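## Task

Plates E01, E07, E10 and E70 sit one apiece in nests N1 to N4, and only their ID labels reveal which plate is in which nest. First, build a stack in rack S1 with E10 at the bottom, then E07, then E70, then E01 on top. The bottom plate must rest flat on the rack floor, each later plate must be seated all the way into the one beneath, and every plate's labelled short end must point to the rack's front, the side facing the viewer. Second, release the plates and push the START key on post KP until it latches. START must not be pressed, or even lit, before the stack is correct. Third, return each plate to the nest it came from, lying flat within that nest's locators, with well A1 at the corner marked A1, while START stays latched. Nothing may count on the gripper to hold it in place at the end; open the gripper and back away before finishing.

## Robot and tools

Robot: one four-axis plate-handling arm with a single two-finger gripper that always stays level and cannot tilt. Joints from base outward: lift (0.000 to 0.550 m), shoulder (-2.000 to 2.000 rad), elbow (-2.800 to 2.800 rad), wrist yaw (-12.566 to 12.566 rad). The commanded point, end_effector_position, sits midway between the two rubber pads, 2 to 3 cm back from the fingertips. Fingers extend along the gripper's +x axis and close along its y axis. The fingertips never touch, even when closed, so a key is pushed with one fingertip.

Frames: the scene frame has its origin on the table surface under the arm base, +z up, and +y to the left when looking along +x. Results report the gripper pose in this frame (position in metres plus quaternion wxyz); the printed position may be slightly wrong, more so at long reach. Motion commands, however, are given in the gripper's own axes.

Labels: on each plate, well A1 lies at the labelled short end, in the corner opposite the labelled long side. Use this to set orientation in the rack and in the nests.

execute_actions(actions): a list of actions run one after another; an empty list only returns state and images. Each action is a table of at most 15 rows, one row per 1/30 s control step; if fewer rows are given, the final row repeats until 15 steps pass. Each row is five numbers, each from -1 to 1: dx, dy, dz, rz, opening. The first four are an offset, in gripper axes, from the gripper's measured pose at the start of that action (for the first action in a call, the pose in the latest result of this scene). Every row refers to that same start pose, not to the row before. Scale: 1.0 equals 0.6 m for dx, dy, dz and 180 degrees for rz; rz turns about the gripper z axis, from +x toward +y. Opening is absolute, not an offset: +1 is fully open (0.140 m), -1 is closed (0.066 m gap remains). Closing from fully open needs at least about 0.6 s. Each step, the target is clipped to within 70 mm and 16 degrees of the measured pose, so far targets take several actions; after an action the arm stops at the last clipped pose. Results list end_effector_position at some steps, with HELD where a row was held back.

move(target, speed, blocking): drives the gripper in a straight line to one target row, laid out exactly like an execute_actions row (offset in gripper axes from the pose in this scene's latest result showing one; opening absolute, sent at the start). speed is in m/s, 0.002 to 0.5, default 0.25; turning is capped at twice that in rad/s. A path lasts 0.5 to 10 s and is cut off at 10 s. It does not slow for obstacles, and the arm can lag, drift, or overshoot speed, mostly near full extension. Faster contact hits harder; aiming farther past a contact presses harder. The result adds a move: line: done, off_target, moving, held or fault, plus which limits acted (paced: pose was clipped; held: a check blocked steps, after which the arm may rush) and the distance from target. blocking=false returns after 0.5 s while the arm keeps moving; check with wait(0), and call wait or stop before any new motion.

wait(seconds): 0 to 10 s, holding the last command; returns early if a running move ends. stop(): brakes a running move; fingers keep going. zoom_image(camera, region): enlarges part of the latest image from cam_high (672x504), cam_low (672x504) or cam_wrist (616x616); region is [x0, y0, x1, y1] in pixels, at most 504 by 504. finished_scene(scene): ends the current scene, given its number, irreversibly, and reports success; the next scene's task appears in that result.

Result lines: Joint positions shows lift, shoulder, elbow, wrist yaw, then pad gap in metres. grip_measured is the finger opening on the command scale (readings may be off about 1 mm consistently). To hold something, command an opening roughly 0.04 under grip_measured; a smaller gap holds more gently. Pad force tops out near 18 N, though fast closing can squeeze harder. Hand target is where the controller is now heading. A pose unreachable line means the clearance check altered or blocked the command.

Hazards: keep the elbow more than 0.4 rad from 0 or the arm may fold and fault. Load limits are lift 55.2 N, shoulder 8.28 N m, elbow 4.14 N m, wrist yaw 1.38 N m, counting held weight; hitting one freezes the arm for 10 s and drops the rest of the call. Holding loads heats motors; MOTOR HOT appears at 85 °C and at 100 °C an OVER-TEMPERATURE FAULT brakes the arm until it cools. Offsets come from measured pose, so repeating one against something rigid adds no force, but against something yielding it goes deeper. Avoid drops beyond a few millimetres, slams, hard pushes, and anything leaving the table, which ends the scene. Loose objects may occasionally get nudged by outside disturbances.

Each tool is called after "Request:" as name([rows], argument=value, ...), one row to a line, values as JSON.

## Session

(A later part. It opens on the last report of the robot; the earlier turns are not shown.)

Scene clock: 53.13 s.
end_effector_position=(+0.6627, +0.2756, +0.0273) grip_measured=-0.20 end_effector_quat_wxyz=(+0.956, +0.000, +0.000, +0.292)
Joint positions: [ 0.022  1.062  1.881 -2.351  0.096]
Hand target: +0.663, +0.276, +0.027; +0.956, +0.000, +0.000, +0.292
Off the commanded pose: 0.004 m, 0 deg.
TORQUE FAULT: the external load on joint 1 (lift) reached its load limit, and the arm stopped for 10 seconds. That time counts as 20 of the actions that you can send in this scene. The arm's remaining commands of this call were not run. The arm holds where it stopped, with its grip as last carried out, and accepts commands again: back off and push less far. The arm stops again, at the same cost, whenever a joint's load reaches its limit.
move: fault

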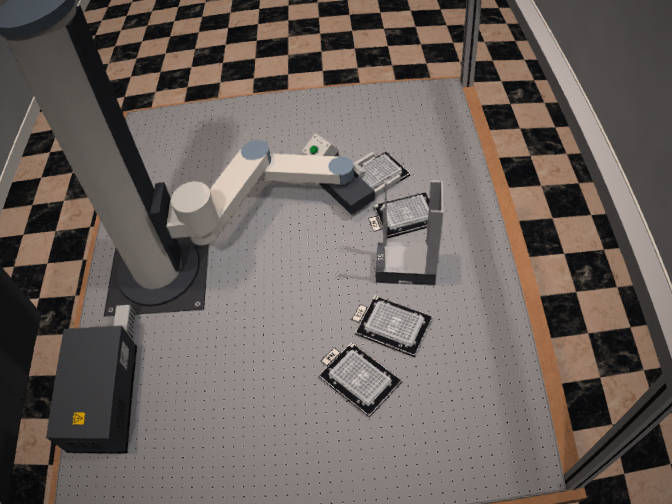

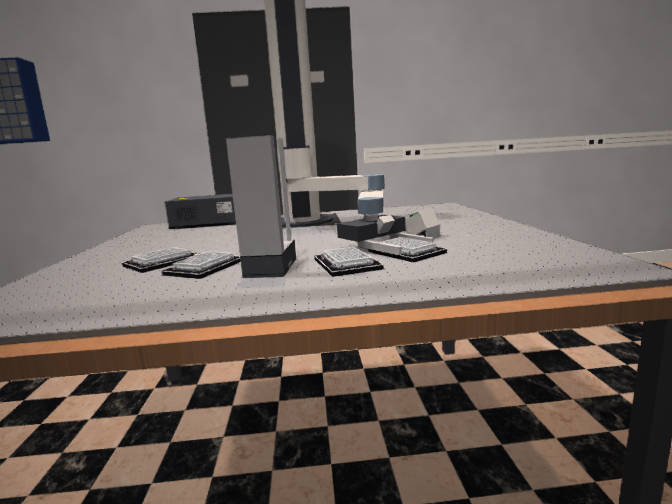

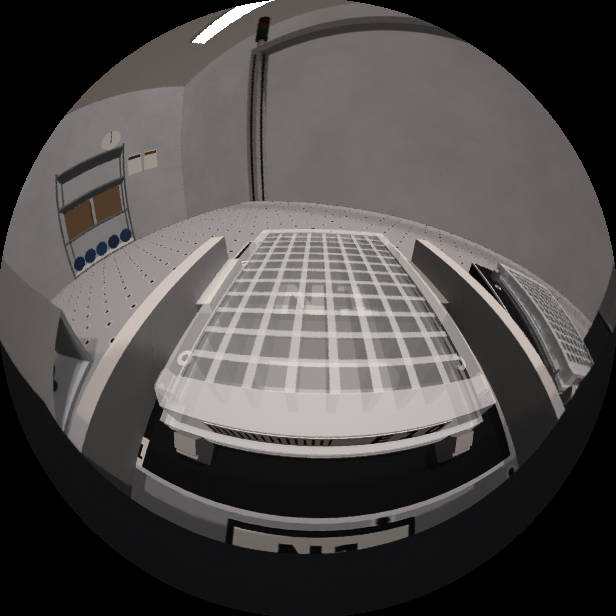

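Request:
move(target=[0.3006,0.0007,0,0.0003,0.1])

Request:
execute_actions([
  [[0,0,0,0,-0.38]],
  [[0,0,0,0,-0.51]],
])

Request:
move(target=[0,0.0004,0.375,0,-0.51], speed=0.2)

Request:
move(target=[-0.015,0.304,0,0.121,-0.51])

Request:
move(target=[0,0,-0.485,0,-0.51])

Scene clock: 332.50 s.
end_effector_position=(+0.7033, -0.0761, +0.1120) grip_measured=+0.10 end_effector_quat_wxyz=(+0.998, +0.000, +0.000, -0.065)
Joint positions: [ 0.107  0.5    1.713 -2.343  0.107]
Hand target: +0.703, -0.076, +0.112; +0.998, +0.000, +0.000, -0.065
Off the commanded pose: 0.000 m, 0 deg.
move: done

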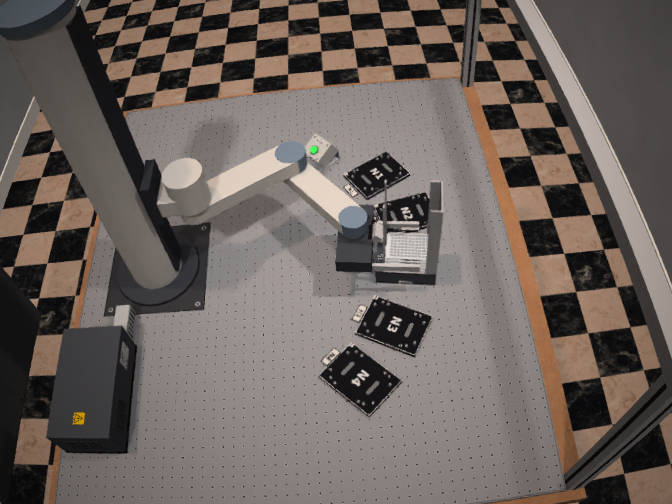

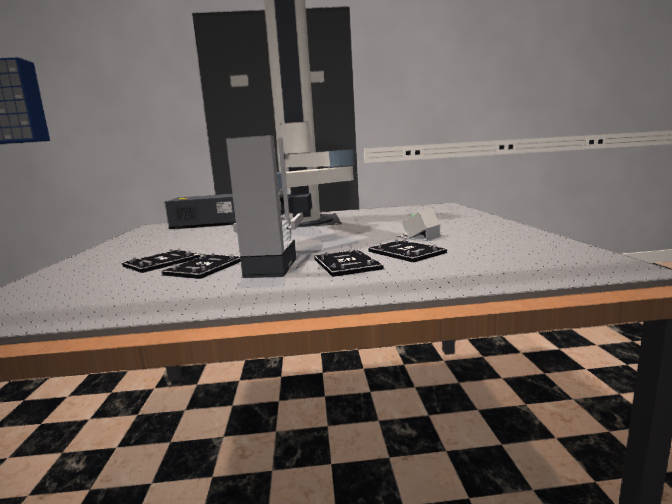

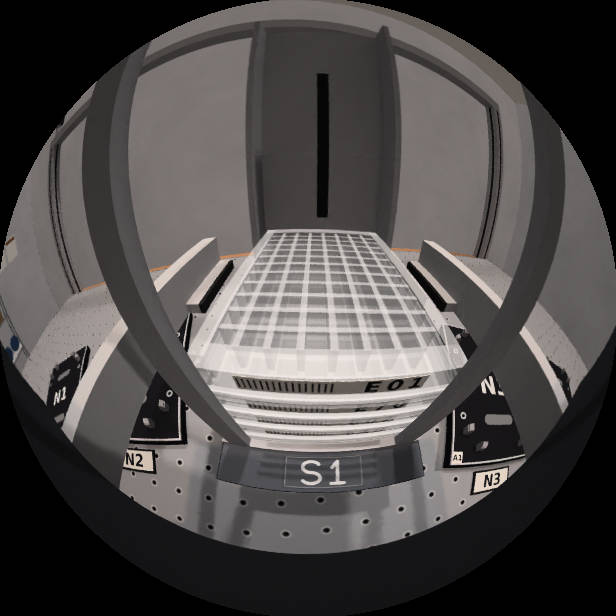

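Scene clock: 333.50 s.
end_effector_position=(+0.7033, -0.0761, +0.1120) grip_measured=-0.47 end_effector_quat_wxyz=(+0.998, +0.000, +0.000, -0.065)
Joint positions: [ 0.107  0.5    1.713 -2.343  0.086]
Hand target: +0.703, -0.076, +0.112; +0.998, +0.000, +0.000, -0.065
Off the commanded pose: 0.000 m, 0 deg.
Step readings (end_effector_position; steps 1 to 15: 1st action; 16 to 30: 2nd action):
0: (+0.7033, -0.0761, +0.1120)
1: (+0.7033, -0.0761, +0.1120)
2: (+0.7033, -0.0761, +0.1120)
4: (+0.7033, -0.0761, +0.1120)
8: (+0.7033, -0.0761, +0.1120)
15: (+0.7033, -0.0761, +0.1120)
16: (+0.7033, -0.0761, +0.1120)
17: (+0.7033, -0.0761, +0.1120)
19: (+0.7033, -0.0761, +0.1120)
23: (+0.7033, -0.0761, +0.1120)
30: end_effector_position above

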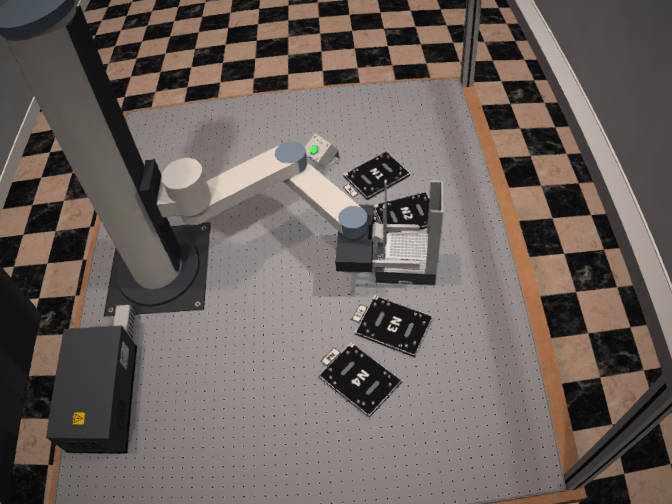

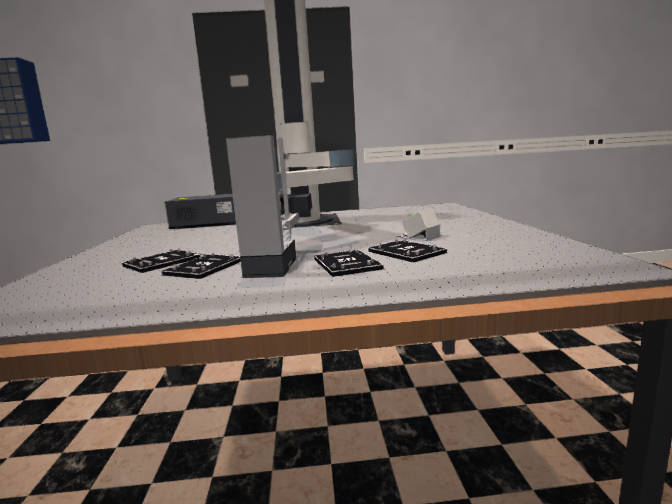

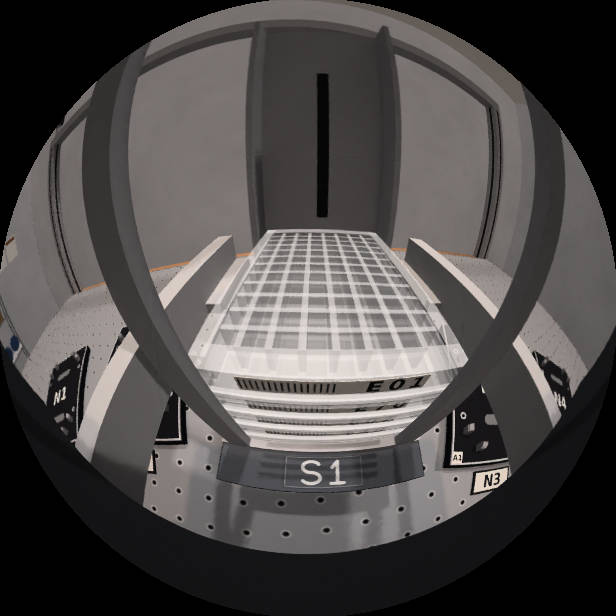

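Scene clock: 335.03 s.
end_effector_position=(+0.7033, -0.0759, +0.3371) grip_measured=-0.47 end_effector_quat_wxyz=(+0.998, +0.000, +0.000, -0.065)
Joint positions: [ 0.332  0.501  1.713 -2.343  0.085]
Hand target: +0.703, -0.076, +0.337; +0.998, +0.000, +0.000, -0.065
Off the commanded pose: 0.000 m, 0 deg.
move: done

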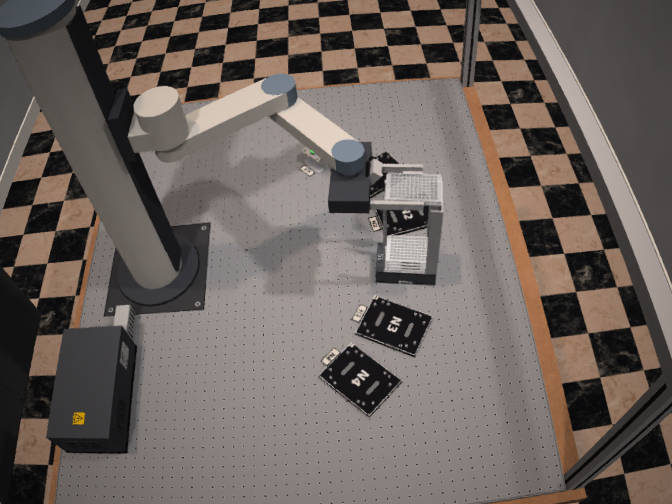

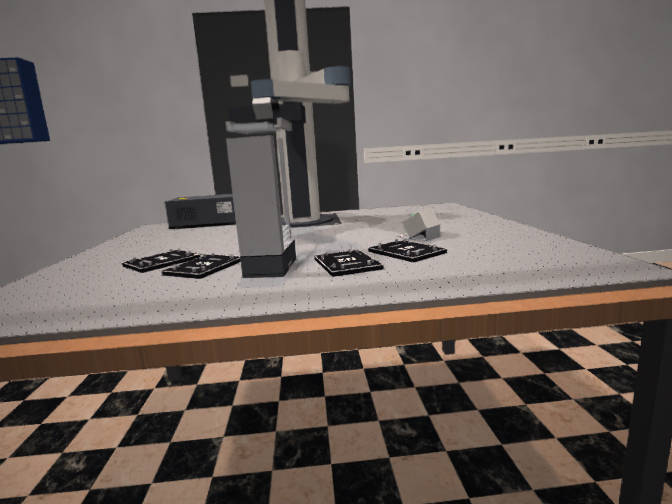

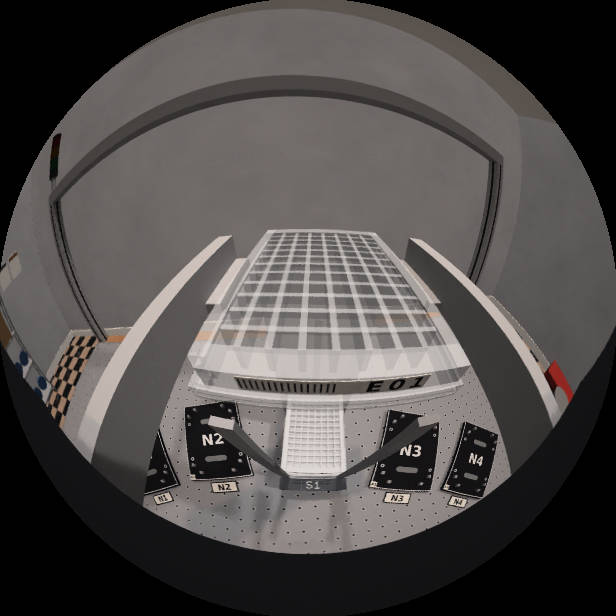

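Scene clock: 336.13 s.
end_effector_position=(+0.7181, +0.1064, +0.3371) grip_measured=-0.47 end_effector_quat_wxyz=(+0.992, +0.000, +0.000, +0.125)
Joint positions: [ 0.332  0.768  1.835 -2.353  0.085]
Hand target: +0.718, +0.106, +0.337; +0.992, +0.000, +0.000, +0.125
Off the commanded pose: 0.000 m, 0 deg.
move: done

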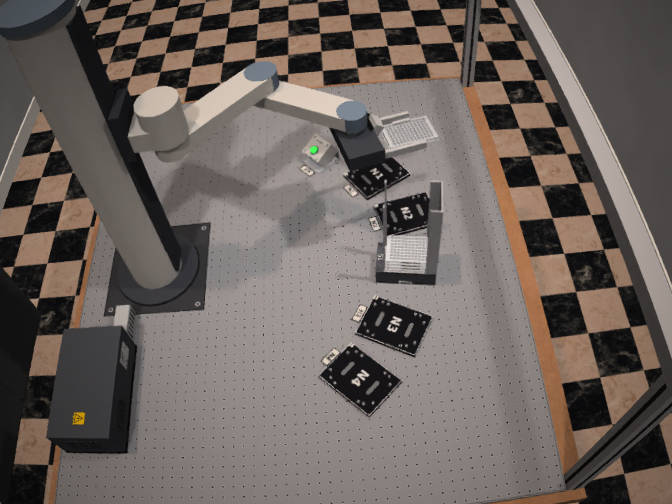

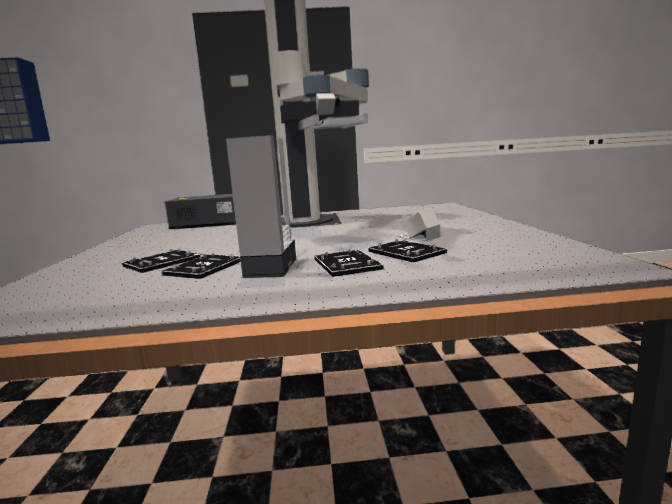

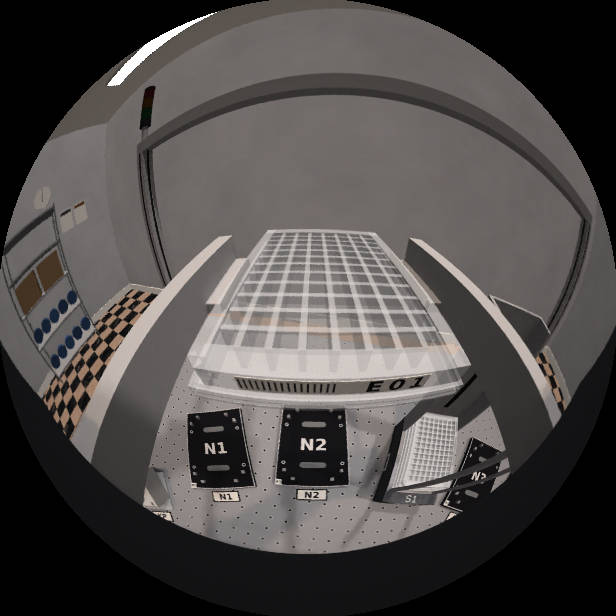

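Scene clock: 337.70 s.
end_effector_position=(+0.7181, +0.1064, +0.0460) grip_measured=-0.47 end_effector_quat_wxyz=(+0.992, +0.000, +0.000, +0.125)
Joint positions: [ 0.041  0.768  1.835 -2.353  0.085]
Hand target: +0.718, +0.106, +0.046; +0.992, +0.000, +0.000, +0.125
Off the commanded pose: 0.000 m, 0 deg.
move: done

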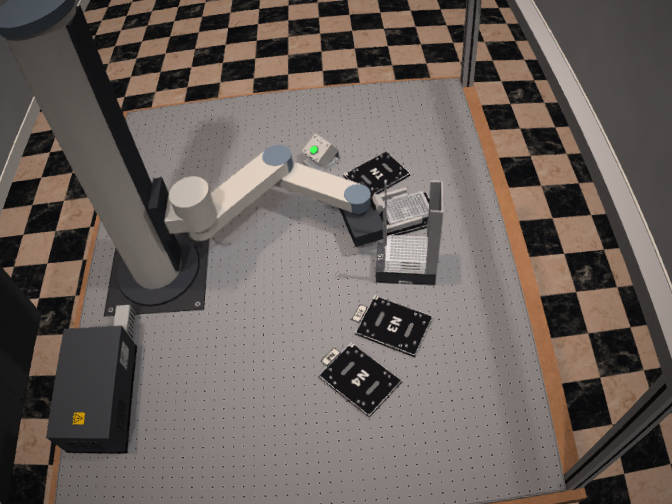

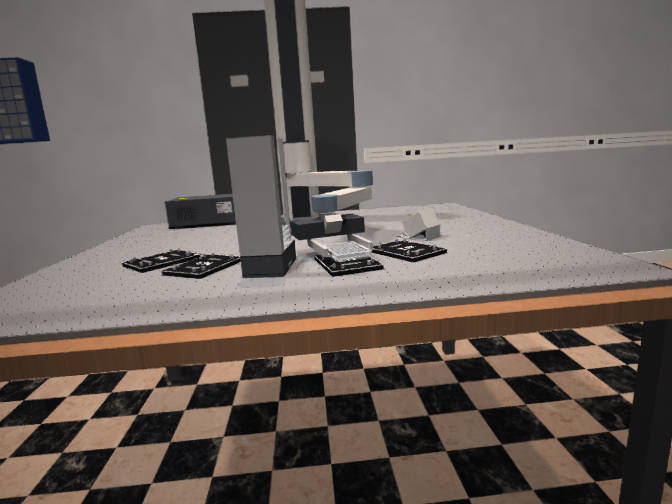

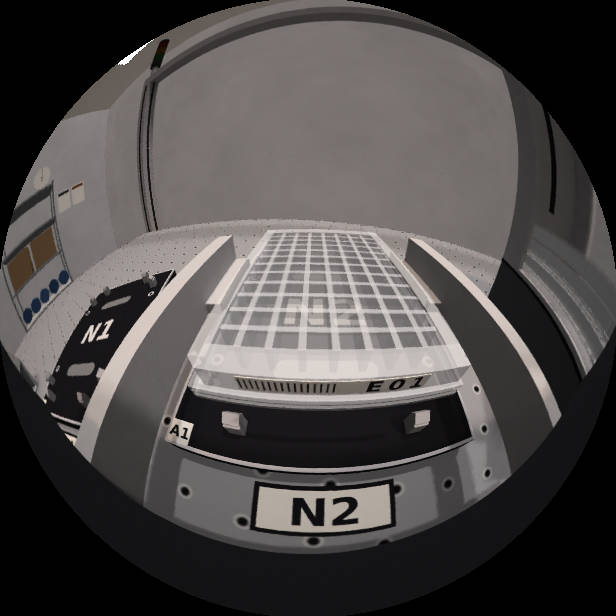

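Request:
move(target=[0,0,-0.024,0,-0.51], speed=0.015)

Request:
move(target=[0,0,0,0,0.1])

Request:
move(target=[-0.3,0,0.1123,0,0.1])

Request:
move(target=[-0.0782,-0.1769,0,-0.121,0.1])

Request:
move(target=[0.3,0.0004,0,0,0.1])

Scene clock: 343.40 s.
end_effector_position=(+0.7181, +0.1064, +0.0316) grip_measured=-0.47 end_effector_quat_wxyz=(+0.992, +0.000, +0.000, +0.125)
Joint positions: [ 0.027  0.768  1.836 -2.354  0.086]
Hand target: +0.718, +0.106, +0.032; +0.992, +0.000, +0.000, +0.125
Off the commanded pose: 0.000 m, 0 deg.
move: done

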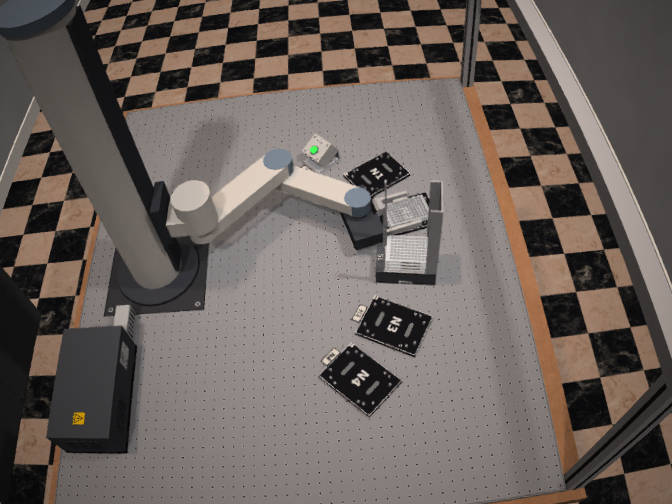

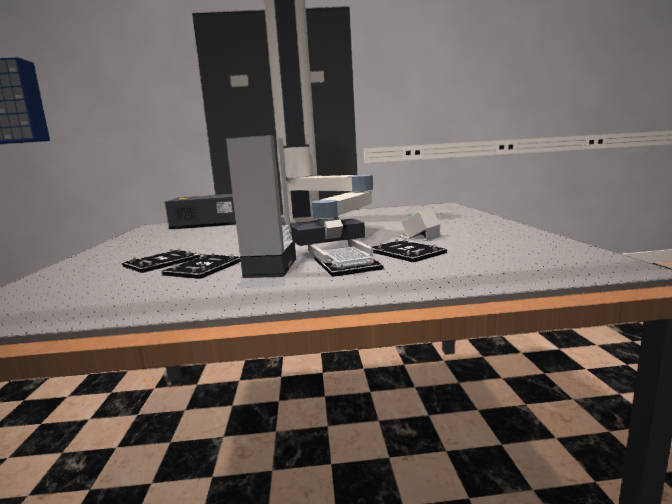

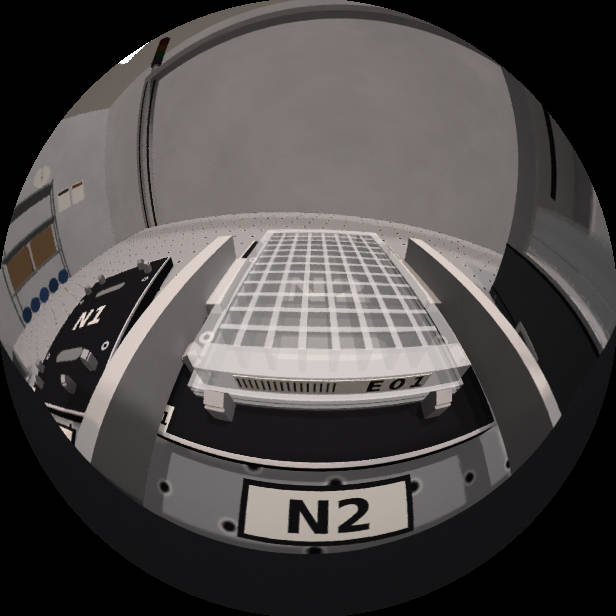

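Scene clock: 343.90 s.
end_effector_position=(+0.7181, +0.1064, +0.0316) grip_measured=+0.10 end_effector_quat_wxyz=(+0.992, +0.000, +0.000, +0.125)
Joint positions: [ 0.027  0.768  1.836 -2.354  0.107]
Hand target: +0.718, +0.106, +0.032; +0.992, +0.000, +0.000, +0.125
Off the commanded pose: 0.000 m, 0 deg.
move: done

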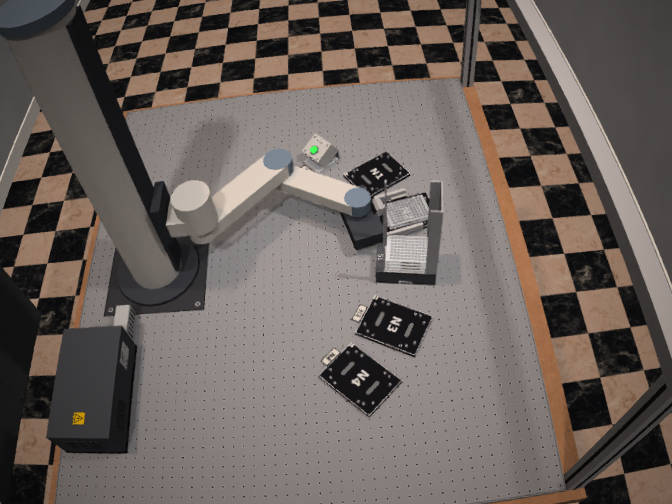

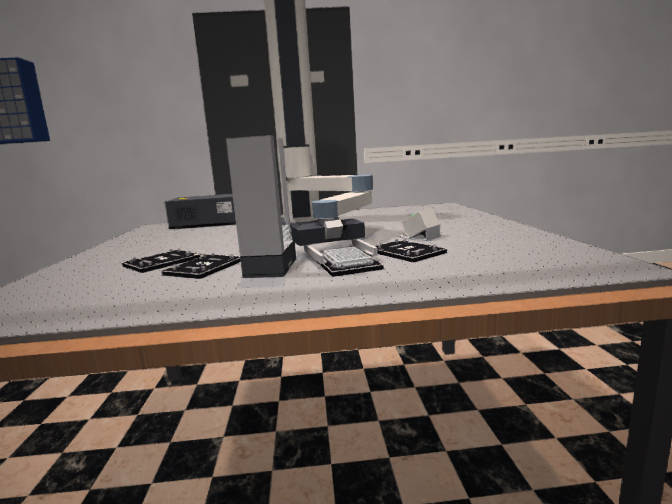

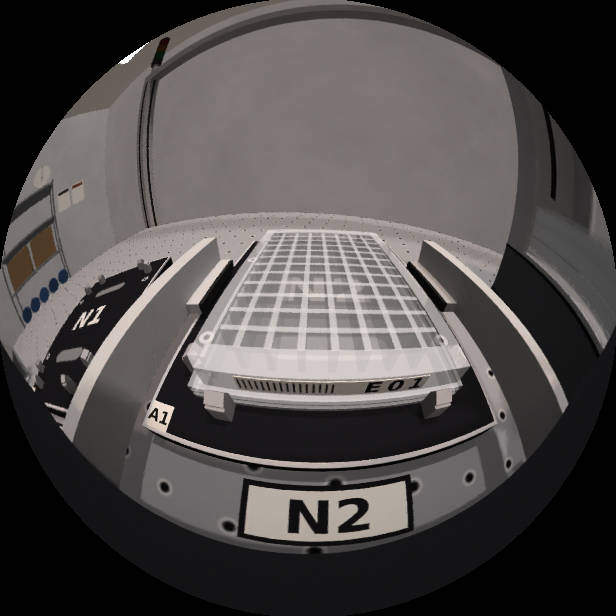

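Scene clock: 345.07 s.
end_effector_position=(+0.5437, +0.0618, +0.0990) grip_measured=+0.10 end_effector_quat_wxyz=(+0.992, +0.000, +0.000, +0.125)
Joint positions: [ 0.094  1.071  0.925 -1.746  0.107]
Hand target: +0.544, +0.062, +0.099; +0.992, +0.000, +0.000, +0.125
Off the commanded pose: 0.000 m, 0 deg.
move: done

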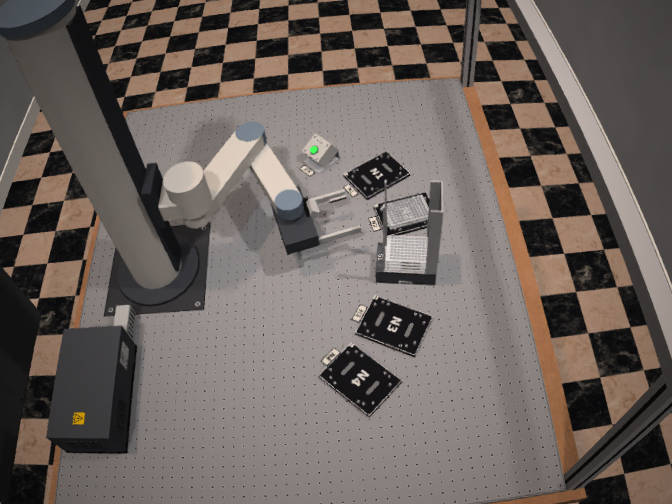

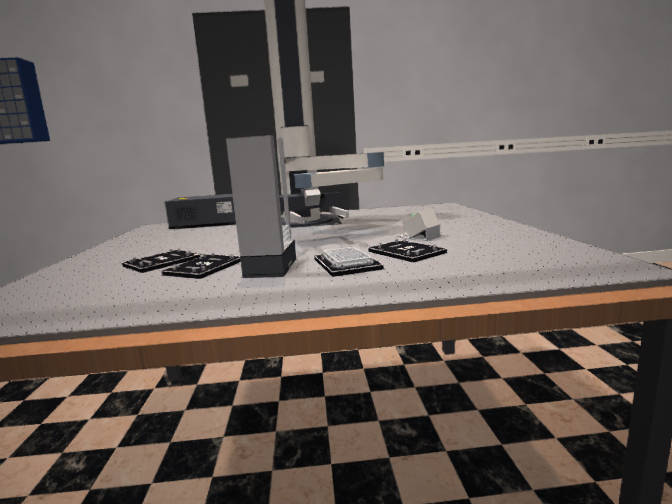

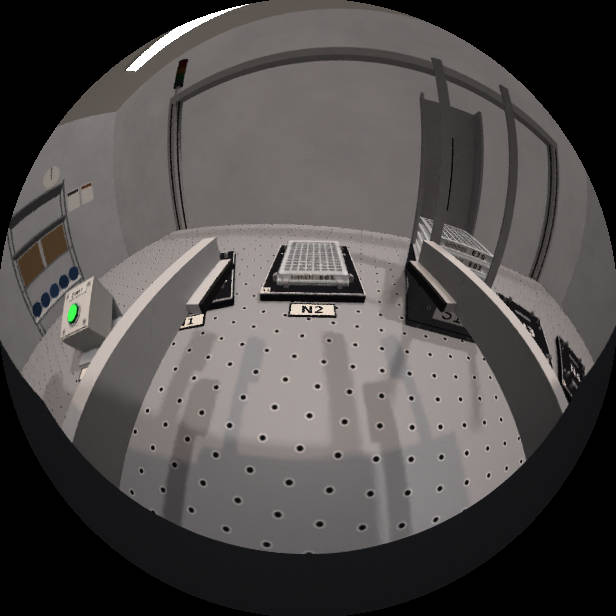

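Scene clock: 346.17 s.
end_effector_position=(+0.5244, -0.0528, +0.0990) grip_measured=+0.10 end_effector_quat_wxyz=(+0.998, +0.000, +0.000, -0.065)
Joint positions: [ 0.094  0.82   0.833 -1.783  0.107]
Hand target: +0.524, -0.053, +0.099; +0.998, +0.000, +0.000, -0.065
Off the commanded pose: 0.000 m, 0 deg.
move: done

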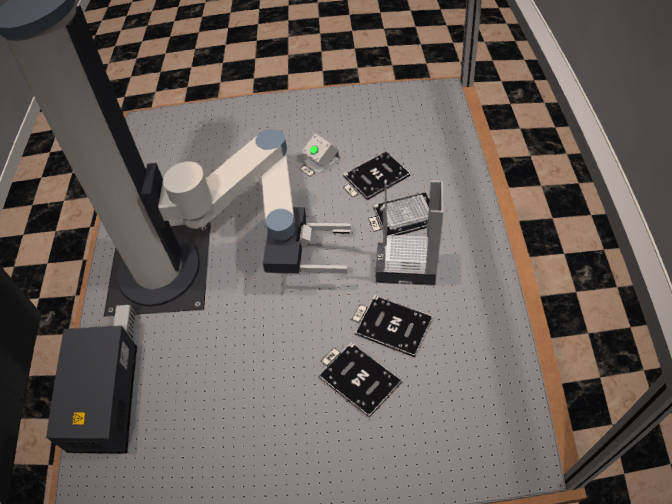

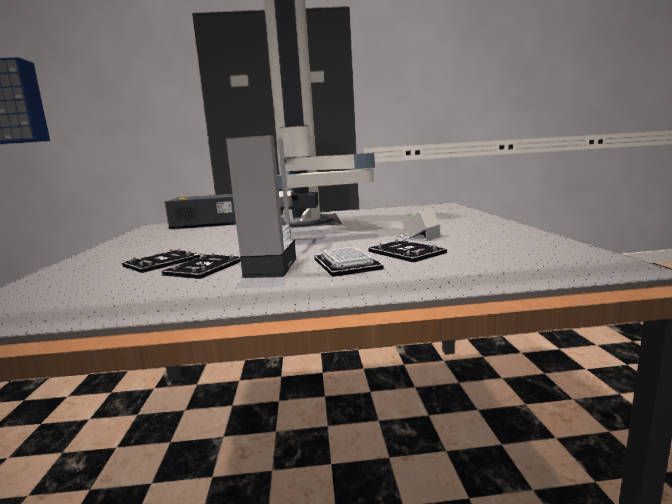

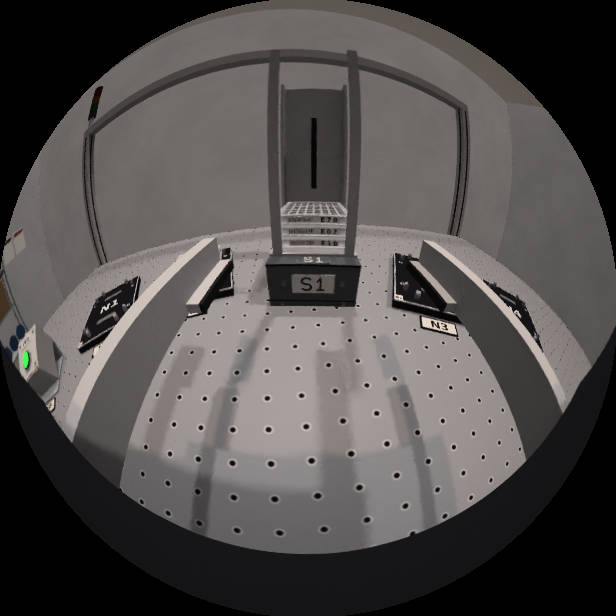

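Scene clock: 347.33 s.
end_effector_position=(+0.7029, -0.0760, +0.0990) grip_measured=+0.10 end_effector_quat_wxyz=(+0.998, +0.000, +0.000, -0.065)
Joint positions: [ 0.094  0.501  1.711 -2.342  0.107]
Hand target: +0.703, -0.076, +0.099; +0.998, +0.000, +0.000, -0.065
Off the commanded pose: 0.000 m, 0 deg.
move: done

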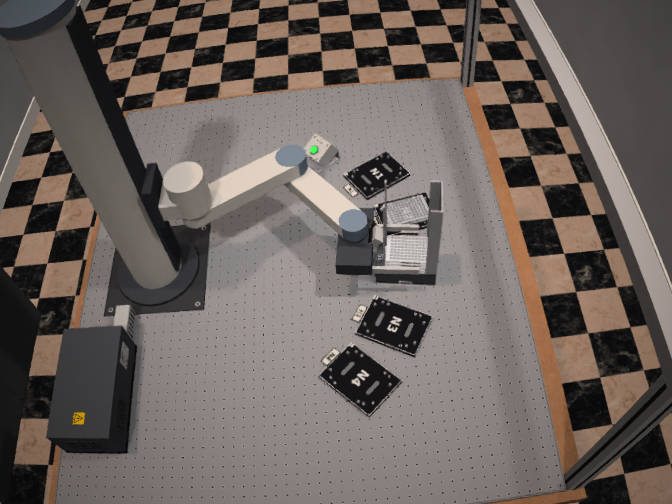

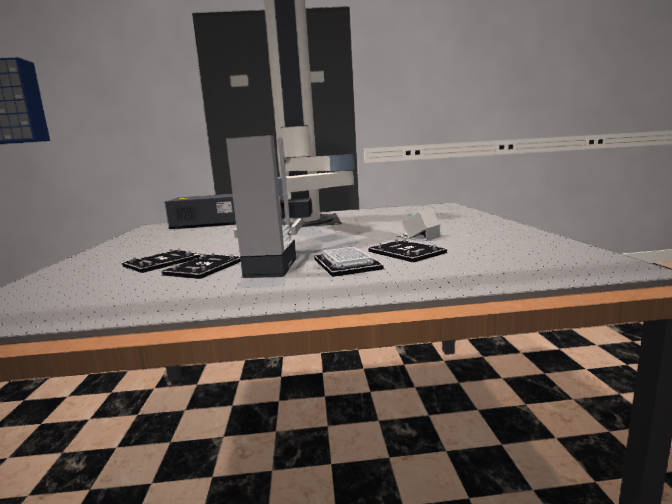

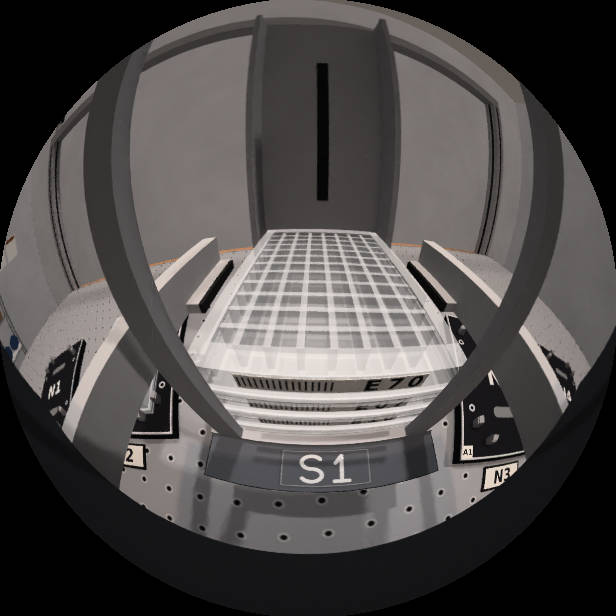

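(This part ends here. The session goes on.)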